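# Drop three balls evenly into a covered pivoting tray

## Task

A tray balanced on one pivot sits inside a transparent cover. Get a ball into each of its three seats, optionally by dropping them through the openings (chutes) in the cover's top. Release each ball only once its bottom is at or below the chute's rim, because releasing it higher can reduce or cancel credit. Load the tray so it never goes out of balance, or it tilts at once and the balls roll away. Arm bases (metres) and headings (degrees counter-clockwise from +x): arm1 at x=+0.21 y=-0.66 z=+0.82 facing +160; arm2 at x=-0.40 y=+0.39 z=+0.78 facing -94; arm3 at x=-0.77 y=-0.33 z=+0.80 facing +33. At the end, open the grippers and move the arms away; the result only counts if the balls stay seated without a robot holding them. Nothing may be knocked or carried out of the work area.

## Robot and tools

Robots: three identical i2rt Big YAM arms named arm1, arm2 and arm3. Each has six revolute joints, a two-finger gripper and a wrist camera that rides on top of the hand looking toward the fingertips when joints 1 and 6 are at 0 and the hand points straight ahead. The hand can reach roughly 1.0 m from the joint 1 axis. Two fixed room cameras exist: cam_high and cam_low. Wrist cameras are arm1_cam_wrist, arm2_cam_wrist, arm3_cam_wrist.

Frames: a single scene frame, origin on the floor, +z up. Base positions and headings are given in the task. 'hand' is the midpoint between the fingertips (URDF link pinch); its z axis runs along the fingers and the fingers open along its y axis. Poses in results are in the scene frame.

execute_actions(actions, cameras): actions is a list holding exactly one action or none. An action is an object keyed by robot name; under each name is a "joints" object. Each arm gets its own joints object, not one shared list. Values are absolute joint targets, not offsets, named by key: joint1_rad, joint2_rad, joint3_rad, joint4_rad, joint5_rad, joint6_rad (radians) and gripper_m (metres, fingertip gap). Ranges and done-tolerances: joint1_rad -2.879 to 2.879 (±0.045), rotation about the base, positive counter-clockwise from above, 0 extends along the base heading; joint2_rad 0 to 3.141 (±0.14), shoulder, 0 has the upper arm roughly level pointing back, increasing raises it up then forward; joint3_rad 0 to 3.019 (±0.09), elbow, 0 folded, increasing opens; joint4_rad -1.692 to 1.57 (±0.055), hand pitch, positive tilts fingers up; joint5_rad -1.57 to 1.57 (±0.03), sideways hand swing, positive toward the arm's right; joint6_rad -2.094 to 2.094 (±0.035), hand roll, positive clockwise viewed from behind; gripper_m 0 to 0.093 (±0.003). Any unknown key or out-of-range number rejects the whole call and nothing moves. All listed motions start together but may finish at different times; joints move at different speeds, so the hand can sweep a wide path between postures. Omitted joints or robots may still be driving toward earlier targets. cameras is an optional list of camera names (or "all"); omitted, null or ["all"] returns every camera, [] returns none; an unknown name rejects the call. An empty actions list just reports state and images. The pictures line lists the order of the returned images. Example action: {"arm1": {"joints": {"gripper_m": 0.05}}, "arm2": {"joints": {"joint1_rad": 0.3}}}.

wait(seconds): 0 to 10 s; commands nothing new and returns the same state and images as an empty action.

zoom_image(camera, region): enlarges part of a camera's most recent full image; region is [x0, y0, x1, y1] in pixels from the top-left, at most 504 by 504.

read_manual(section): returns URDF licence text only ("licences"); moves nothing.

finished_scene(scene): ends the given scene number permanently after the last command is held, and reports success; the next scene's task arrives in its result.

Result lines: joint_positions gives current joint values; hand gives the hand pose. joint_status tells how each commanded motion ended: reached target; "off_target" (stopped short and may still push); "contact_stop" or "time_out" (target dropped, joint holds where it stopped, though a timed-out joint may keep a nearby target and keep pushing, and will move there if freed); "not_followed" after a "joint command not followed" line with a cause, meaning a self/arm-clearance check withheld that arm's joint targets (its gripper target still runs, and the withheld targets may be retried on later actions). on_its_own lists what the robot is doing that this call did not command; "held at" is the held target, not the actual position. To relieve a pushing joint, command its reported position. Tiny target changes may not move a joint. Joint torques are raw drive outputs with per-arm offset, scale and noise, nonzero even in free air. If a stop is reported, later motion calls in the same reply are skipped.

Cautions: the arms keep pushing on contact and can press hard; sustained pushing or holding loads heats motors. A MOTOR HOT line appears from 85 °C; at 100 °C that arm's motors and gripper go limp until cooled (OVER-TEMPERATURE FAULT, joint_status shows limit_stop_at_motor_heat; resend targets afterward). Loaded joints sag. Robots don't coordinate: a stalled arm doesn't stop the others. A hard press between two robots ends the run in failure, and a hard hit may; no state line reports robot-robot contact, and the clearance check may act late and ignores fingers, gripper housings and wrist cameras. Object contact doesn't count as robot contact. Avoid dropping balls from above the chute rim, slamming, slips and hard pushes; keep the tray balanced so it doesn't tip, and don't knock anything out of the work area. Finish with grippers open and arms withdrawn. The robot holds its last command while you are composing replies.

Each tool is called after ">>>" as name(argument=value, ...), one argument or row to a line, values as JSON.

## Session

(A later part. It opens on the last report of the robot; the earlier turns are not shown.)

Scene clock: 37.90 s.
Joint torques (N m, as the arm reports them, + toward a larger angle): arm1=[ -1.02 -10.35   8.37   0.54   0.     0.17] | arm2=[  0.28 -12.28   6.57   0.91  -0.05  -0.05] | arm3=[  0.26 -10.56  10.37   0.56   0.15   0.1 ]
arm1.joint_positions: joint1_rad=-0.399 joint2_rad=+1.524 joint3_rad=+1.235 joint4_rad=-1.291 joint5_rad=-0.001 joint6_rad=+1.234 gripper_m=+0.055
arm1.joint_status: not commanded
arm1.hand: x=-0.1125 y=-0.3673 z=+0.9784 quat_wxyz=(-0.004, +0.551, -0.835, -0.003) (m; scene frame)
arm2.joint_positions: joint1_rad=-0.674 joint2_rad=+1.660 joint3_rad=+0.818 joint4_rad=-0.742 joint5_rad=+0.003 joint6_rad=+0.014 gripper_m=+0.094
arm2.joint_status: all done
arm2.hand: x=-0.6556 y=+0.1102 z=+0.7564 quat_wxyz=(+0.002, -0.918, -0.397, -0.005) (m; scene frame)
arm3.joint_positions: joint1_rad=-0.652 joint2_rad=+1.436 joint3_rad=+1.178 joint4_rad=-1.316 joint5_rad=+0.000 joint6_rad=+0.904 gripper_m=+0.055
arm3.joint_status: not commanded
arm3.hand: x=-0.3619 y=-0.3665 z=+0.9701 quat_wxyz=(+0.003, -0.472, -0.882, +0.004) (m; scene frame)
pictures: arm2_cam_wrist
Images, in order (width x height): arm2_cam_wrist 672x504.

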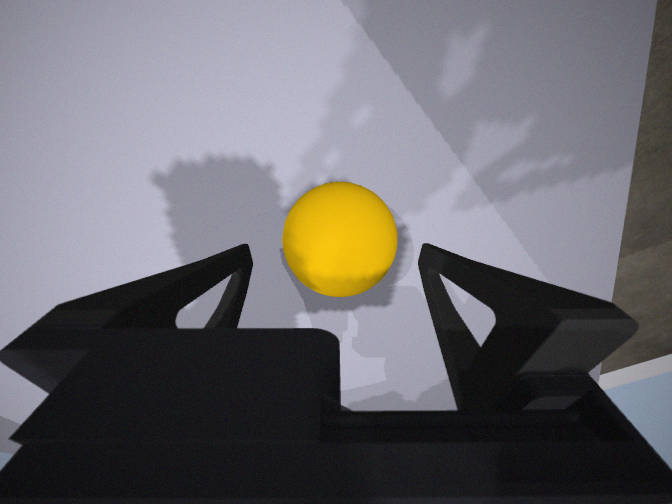

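>>> execute_actions(
  actions=[
    {"arm2":{"joints":{"joint4_rad":-0.69}}},
  ],
  cameras=[],
)

>>> execute_actions(
  actions=[
    {"arm2":{"joints":{"gripper_m":0.04}}},
  ],
  cameras=["arm2_cam_wrist"],
)

>>> execute_actions(
  actions=[
    {"arm2":{"joints":{"joint2_rad":1.328,"joint3_rad":1.23,"joint4_rad":-1.44,"joint6_rad":1.8}}},
  ],
  cameras=[],
)

>>> execute_actions(
  actions=[
    {"arm2":{"joints":{"joint1_rad":0.355,"joint2_rad":1.785,"joint3_rad":1.78,"joint4_rad":-1.515}}},
  ],
)

Scene clock: 40.27 s.
Joint torques (N m, as the arm reports them, + toward a larger angle): arm1=[ -0.99 -10.38   8.4    0.56   0.     0.18] | arm2=[  0.21 -12.3    6.64   1.    -0.05  -0.06] | arm3=[  0.01 -11.65  10.31   0.64   0.16   0.08]
arm1.joint_positions: joint1_rad=-0.399 joint2_rad=+1.524 joint3_rad=+1.235 joint4_rad=-1.291 joint5_rad=-0.001 joint6_rad=+1.234 gripper_m=+0.055
arm1.joint_status: not commanded
arm1.hand: x=-0.1125 y=-0.3673 z=+0.9784 quat_wxyz=(-0.004, +0.551, -0.835, -0.003) (m; scene frame)
arm2.joint_positions: joint1_rad=-0.674 joint2_rad=+1.660 joint3_rad=+0.818 joint4_rad=-0.702 joint5_rad=+0.003 joint6_rad=+0.014 gripper_m=+0.094
arm2.joint_status: all done
arm2.hand: x=-0.6622 y=+0.1030 z=+0.7565 quat_wxyz=(-0.006, -0.918, -0.397, +0.013) (m; scene frame)
arm3.joint_positions: joint1_rad=-0.652 joint2_rad=+1.436 joint3_rad=+1.178 joint4_rad=-1.316 joint5_rad=+0.000 joint6_rad=+0.904 gripper_m=+0.055
arm3.joint_status: not commanded
arm3.hand: x=-0.3619 y=-0.3665 z=+0.9701 quat_wxyz=(+0.003, -0.472, -0.882, +0.004) (m; scene frame)
pictures: none
No camera images: the call's "cameras" was empty. Leave "cameras" out to get every camera's image.

Scene clock: 40.87 s.
Joint torques (N m, as the arm reports them, + toward a larger angle): arm1=[ -0.96 -10.37   8.4    0.54   0.01   0.18] | arm2=[  0.35 -12.33   6.68   1.    -0.05  -0.05] | arm3=[ -0.49 -11.17  10.33   0.69   0.17   0.12]
arm1.joint_positions: joint1_rad=-0.399 joint2_rad=+1.524 joint3_rad=+1.235 joint4_rad=-1.291 joint5_rad=-0.001 joint6_rad=+1.234 gripper_m=+0.055
arm1.joint_status: not commanded
arm1.hand: x=-0.1125 y=-0.3673 z=+0.9784 quat_wxyz=(-0.004, +0.551, -0.835, -0.003) (m; scene frame)
arm2.joint_positions: joint1_rad=-0.673 joint2_rad=+1.660 joint3_rad=+0.818 joint4_rad=-0.701 joint5_rad=+0.002 joint6_rad=+0.013 gripper_m=+0.056
arm2.joint_status: gripper_m off_target (ended at +0.056, target +0.040)
arm2.hand: x=-0.6621 y=+0.1026 z=+0.7565 quat_wxyz=(-0.006, -0.917, -0.397, +0.013) (m; scene frame)
arm3.joint_positions: joint1_rad=-0.652 joint2_rad=+1.436 joint3_rad=+1.178 joint4_rad=-1.316 joint5_rad=+0.000 joint6_rad=+0.904 gripper_m=+0.055
arm3.joint_status: not commanded
arm3.hand: x=-0.3619 y=-0.3665 z=+0.9701 quat_wxyz=(+0.003, -0.472, -0.882, +0.004) (m; scene frame)
pictures: arm2_cam_wrist
Images, in order (width x height): arm2_cam_wrist 672x504.

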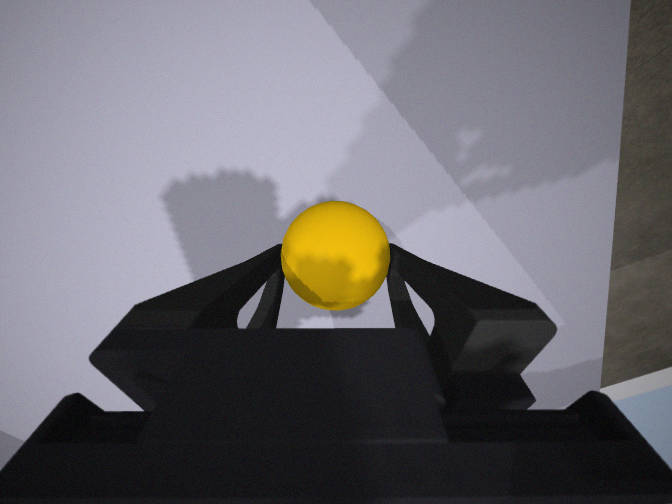

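Scene clock: 43.13 s.
Joint torques (N m, as the arm reports them, + toward a larger angle): arm1=[ -1.   -10.42   8.4    0.55   0.     0.18] | arm2=[  0.32 -10.05  10.59  -0.16   0.07   0.25] | arm3=[ -0.11 -10.99  10.49   0.6    0.19   0.08]
arm1.joint_positions: joint1_rad=-0.399 joint2_rad=+1.524 joint3_rad=+1.235 joint4_rad=-1.291 joint5_rad=-0.001 joint6_rad=+1.234 gripper_m=+0.055
arm1.joint_status: not commanded
arm1.hand: x=-0.1125 y=-0.3673 z=+0.9784 quat_wxyz=(-0.004, +0.551, -0.835, -0.003) (m; scene frame)
arm2.joint_positions: joint1_rad=-0.673 joint2_rad=+1.334 joint3_rad=+1.215 joint4_rad=-1.430 joint5_rad=+0.002 joint6_rad=+1.786 gripper_m=+0.056
arm2.joint_status: all done
arm2.hand: x=-0.6619 y=+0.1040 z=+1.0089 quat_wxyz=(-0.011, -0.888, +0.459, +0.003) (m; scene frame)
arm3.joint_positions: joint1_rad=-0.652 joint2_rad=+1.436 joint3_rad=+1.178 joint4_rad=-1.316 joint5_rad=+0.000 joint6_rad=+0.904 gripper_m=+0.055
arm3.joint_status: not commanded
arm3.hand: x=-0.3619 y=-0.3665 z=+0.9701 quat_wxyz=(+0.003, -0.472, -0.882, +0.004) (m; scene frame)
pictures: none
No camera images: the call's "cameras" was empty. Leave "cameras" out to get every camera's image.

Scene clock: 44.90 s.
Joint torques (N m, as the arm reports them, + toward a larger angle): arm1=[ -0.95 -10.31   8.38   0.56   0.     0.17] | arm2=[ -0.92 -19.63  13.71   0.     0.25   0.27] | arm3=[ -0.36 -10.93  10.47   0.53   0.15   0.11]
arm1.joint_positions: joint1_rad=-0.399 joint2_rad=+1.524 joint3_rad=+1.235 joint4_rad=-1.291 joint5_rad=-0.001 joint6_rad=+1.234 gripper_m=+0.055
arm1.joint_status: not commanded
arm1.hand: x=-0.1125 y=-0.3673 z=+0.9784 quat_wxyz=(-0.004, +0.551, -0.835, -0.003) (m; scene frame)
arm2.joint_positions: joint1_rad=+0.359 joint2_rad=+1.803 joint3_rad=+1.730 joint4_rad=-1.509 joint5_rad=-0.002 joint6_rad=+1.787 gripper_m=+0.056
arm2.joint_status: all done
arm2.hand: x=-0.2432 y=-0.1428 z=+0.9963 quat_wxyz=(+0.004, -0.999, -0.038, +0.000) (m; scene frame)
arm3.joint_positions: joint1_rad=-0.652 joint2_rad=+1.436 joint3_rad=+1.178 joint4_rad=-1.316 joint5_rad=+0.000 joint6_rad=+0.904 gripper_m=+0.055
arm3.joint_status: not commanded
arm3.hand: x=-0.3619 y=-0.3665 z=+0.9701 quat_wxyz=(+0.003, -0.472, -0.882, +0.004) (m; scene frame)
pictures: arm1_cam_wrist, arm2_cam_wrist, arm3_cam_wrist, cam_high, cam_low
Images, in order (width x height): arm1_cam_wrist 672x504, arm2_cam_wrist 672x504, arm3_cam_wrist 672x504, cam_high 672x504, cam_low 672x504.

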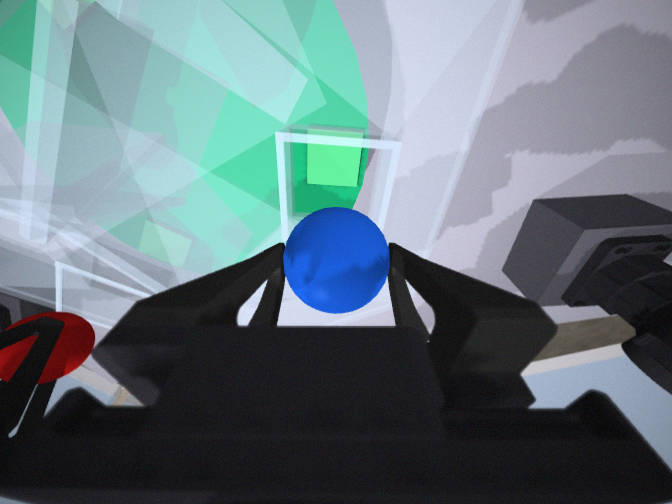

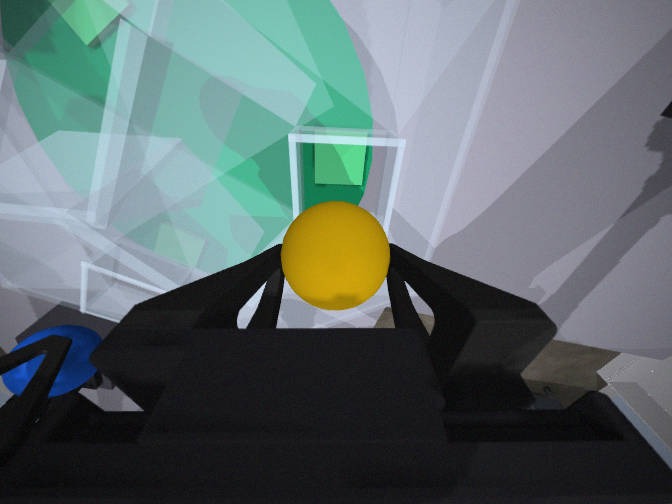

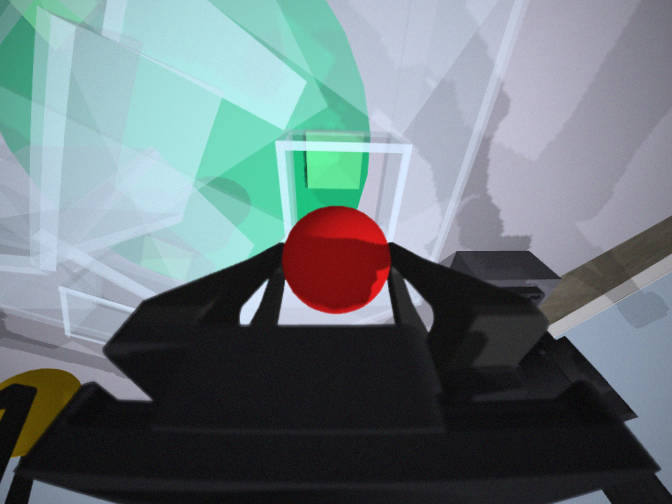

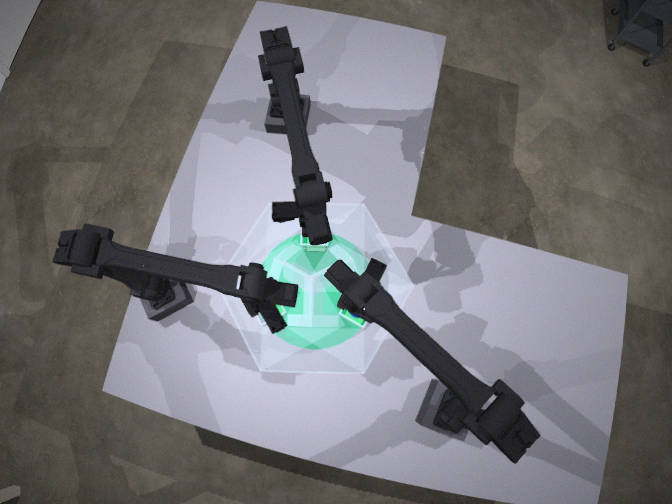

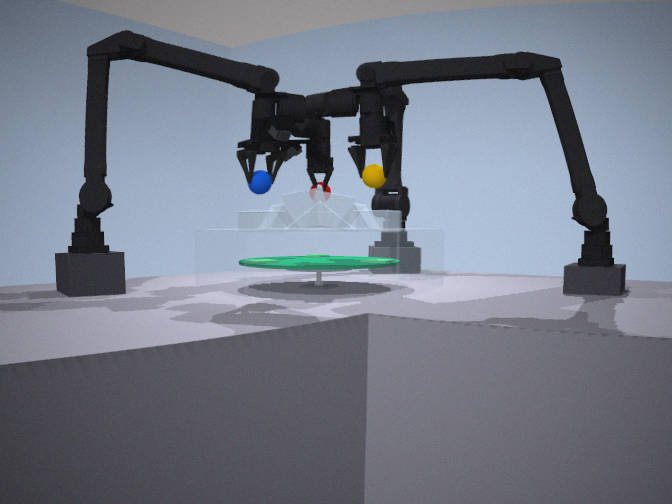

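>>> execute_actions(
  actions=[
    {"arm1":{"joints":{"joint2_rad":1.558,"joint3_rad":1.14,"joint4_rad":-1.135}},"arm3":{"joints":{"joint2_rad":1.455,"joint3_rad":1.095,"joint4_rad":-1.182}},"arm2":{"joints":{"joint3_rad":1.548,"joint4_rad":-1.302}}},
  ],
)

Scene clock: 48.23 s.
Joint torques (N m, as the arm reports them, + toward a larger angle): arm1=[ -0.97 -11.23   8.19   0.56   0.01   0.17] | arm2=[ -0.77 -18.17   9.86   0.78   0.25   0.25] | arm3=[ -0.47 -10.6    8.01   0.78   0.06   0.16]
arm1.joint_positions: joint1_rad=-0.399 joint2_rad=+1.575 joint3_rad=+1.137 joint4_rad=-1.145 joint5_rad=-0.001 joint6_rad=+1.235 gripper_m=+0.055
arm1.joint_status: all done
arm1.hand: x=-0.1115 y=-0.3674 z=+0.9220 quat_wxyz=(-0.004, +0.550, -0.835, -0.002) (m; scene frame)
arm2.joint_positions: joint1_rad=+0.359 joint2_rad=+1.793 joint3_rad=+1.538 joint4_rad=-1.313 joint5_rad=-0.002 joint6_rad=+1.787 gripper_m=+0.056
arm2.joint_status: all done
arm2.hand: x=-0.2464 y=-0.1321 z=+0.9291 quat_wxyz=(-0.002, -0.999, -0.038, -0.002) (m; scene frame)
arm3.joint_positions: joint1_rad=-0.654 joint2_rad=+1.458 joint3_rad=+1.079 joint4_rad=-1.197 joint5_rad=+0.003 joint6_rad=+0.904 gripper_m=+0.055
arm3.joint_status: all done
arm3.hand: x=-0.3688 y=-0.3674 z=+0.9257 quat_wxyz=(+0.003, -0.473, -0.881, +0.006) (m; scene frame)
pictures: arm1_cam_wrist, arm2_cam_wrist, arm3_cam_wrist, cam_high, cam_low
Images, in order (width x height): arm1_cam_wrist 672x504, arm2_cam_wrist 672x504, arm3_cam_wrist 672x504, cam_high 672x504, cam_low 672x504.

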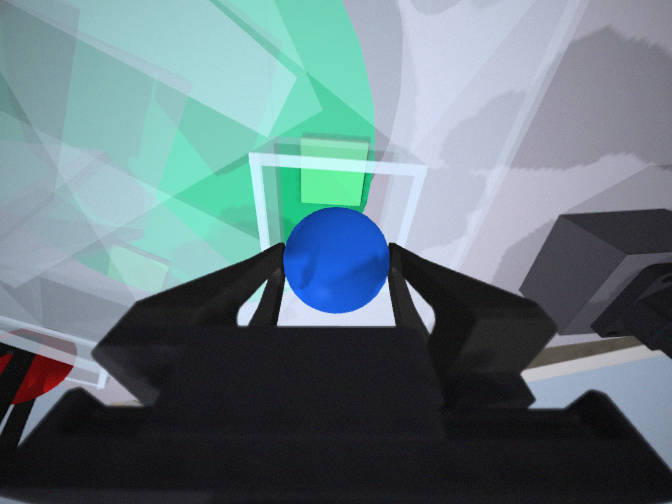

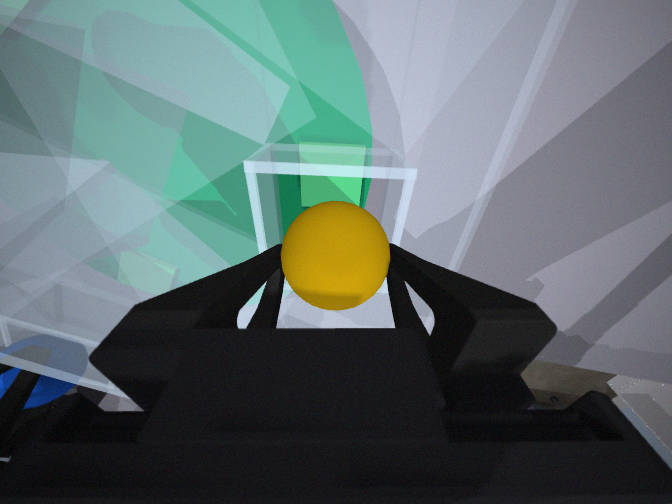

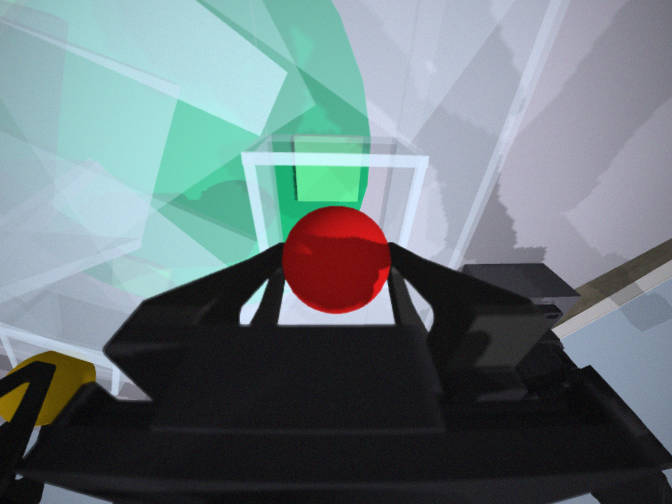

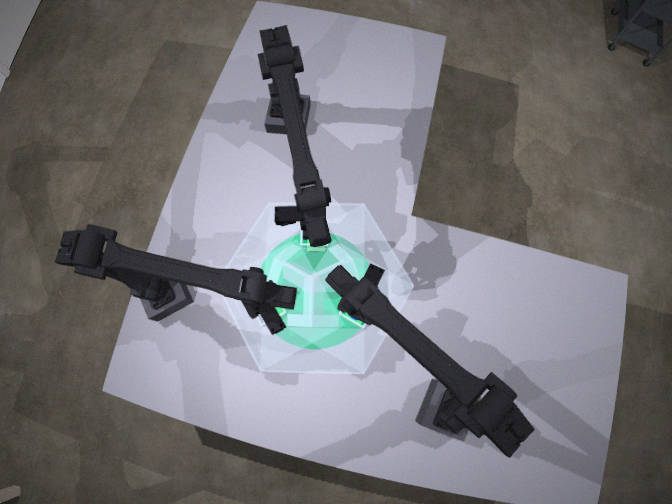

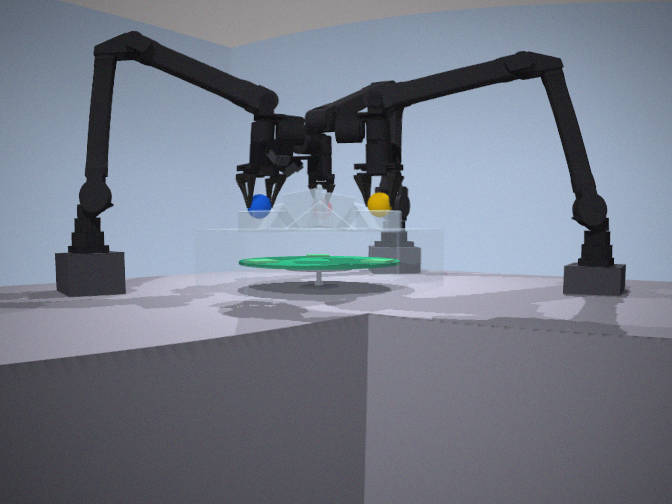

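>>> zoom_image(
  camera="cam_low",
  region=[225, 165, 415, 245],
)

Region (225, 165, 415, 245) of cam_low's 672x504 image, scaled by 2.653, with more detail than that image has; it fills the top 212 rows of this view, and the rest is white.

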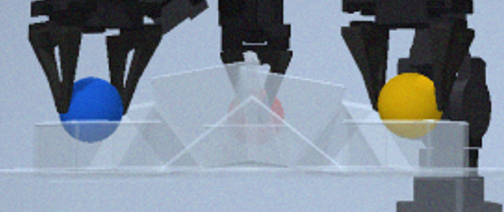

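>>> execute_actions(
  actions=[
    {"arm1":{"joints":{"gripper_m":0.09}},"arm3":{"joints":{"gripper_m":0.09}},"arm2":{"joints":{"gripper_m":0.09}}},
  ],
  cameras=["cam_low"],
)

>>> execute_actions(
  actions=[
    {"arm1":{"joints":{"joint2_rad":1.0}},"arm3":{"joints":{"joint2_rad":0.9}},"arm2":{"joints":{"joint2_rad":1.2}}},
  ],
  cameras=["cam_low","cam_high"],
)

Scene clock: 50.30 s.
Joint torques (N m, as the arm reports them, + toward a larger angle): arm1=[ -1.   -11.14   8.21   0.54   0.01   0.17] | arm2=[ -0.76 -17.99   9.88   0.82   0.25   0.25] | arm3=[ 1.31 -9.28  8.7   1.24 -0.38  0.11]
arm1.joint_positions: joint1_rad=-0.399 joint2_rad=+1.572 joint3_rad=+1.137 joint4_rad=-1.145 joint5_rad=-0.001 joint6_rad=+1.235 gripper_m=+0.090
arm1.joint_status: all done
arm1.hand: x=-0.1115 y=-0.3674 z=+0.9233 quat_wxyz=(-0.004, +0.550, -0.835, -0.003) (m; scene frame)
arm2.joint_positions: joint1_rad=+0.359 joint2_rad=+1.793 joint3_rad=+1.538 joint4_rad=-1.313 joint5_rad=-0.002 joint6_rad=+1.787 gripper_m=+0.090
arm2.joint_status: all done
arm2.hand: x=-0.2464 y=-0.1321 z=+0.9295 quat_wxyz=(-0.003, -0.999, -0.038, -0.002) (m; scene frame)
arm3.joint_positions: joint1_rad=-0.666 joint2_rad=+1.448 joint3_rad=+1.071 joint4_rad=-1.210 joint5_rad=+0.014 joint6_rad=+0.904 gripper_m=+0.090
arm3.joint_status: all done
arm3.hand: x=-0.3758 y=-0.3737 z=+0.9266 quat_wxyz=(+0.006, -0.479, -0.878, +0.014) (m; scene frame)
pictures: cam_low
Images, in order (width x height): cam_low 672x504.

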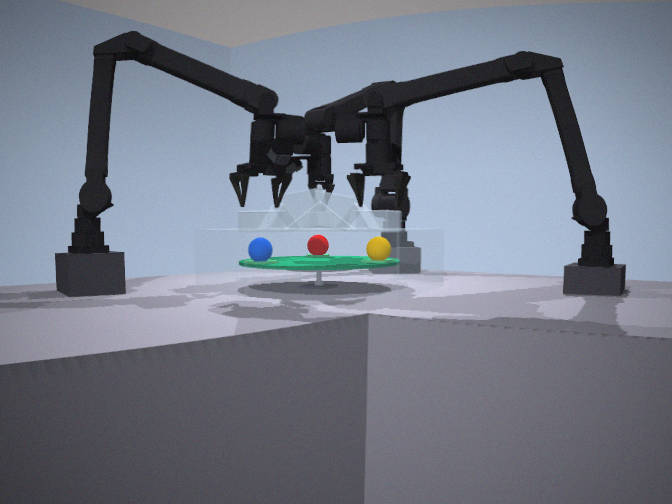

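Scene clock: 51.93 s.
Joint torques (N m, as the arm reports them, + toward a larger angle): arm1=[-0.94 -4.27  9.81  1.43 -0.01  0.12] | arm2=[-0.59 -8.5  10.77  1.73  0.23  0.18] | arm3=[ 1.31 -2.77  9.97  1.62  0.02  0.09]
arm1.joint_positions: joint1_rad=-0.399 joint2_rad=+1.001 joint3_rad=+1.137 joint4_rad=-1.143 joint5_rad=-0.001 joint6_rad=+1.235 gripper_m=+0.090
arm1.joint_status: all done
arm1.hand: x=-0.0740 y=-0.4048 z=+1.1501 quat_wxyz=(+0.065, +0.529, -0.800, -0.277) (m; scene frame)
arm2.joint_positions: joint1_rad=+0.359 joint2_rad=+1.204 joint3_rad=+1.538 joint4_rad=-1.310 joint5_rad=-0.002 joint6_rad=+1.787 gripper_m=+0.090
arm2.joint_status: all done
arm2.hand: x=-0.2737 y=-0.0416 z=+1.2162 quat_wxyz=(-0.285, -0.955, -0.037, -0.075) (m; scene frame)
arm3.joint_positions: joint1_rad=-0.666 joint2_rad=+0.893 joint3_rad=+1.070 joint4_rad=-1.196 joint5_rad=+0.004 joint6_rad=+0.904 gripper_m=+0.090
arm3.joint_status: all done
arm3.hand: x=-0.4259 y=-0.3659 z=+1.1247 quat_wxyz=(-0.250, -0.461, -0.846, -0.102) (m; scene frame)
pictures: cam_high, cam_low
Images, in order (width x height): cam_high 672x504, cam_low 672x504.

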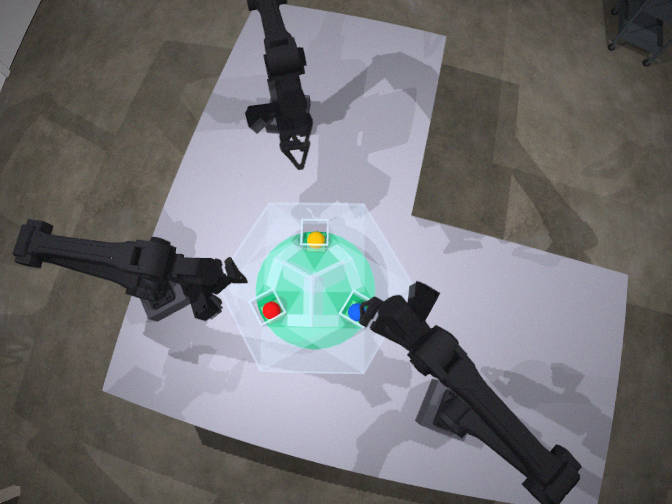

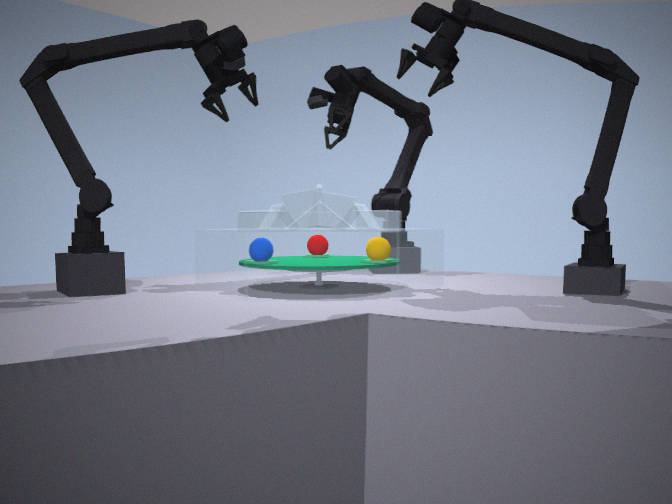

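>>> finished_scene(
  scene=1,
)

The scene is finished: the task was done.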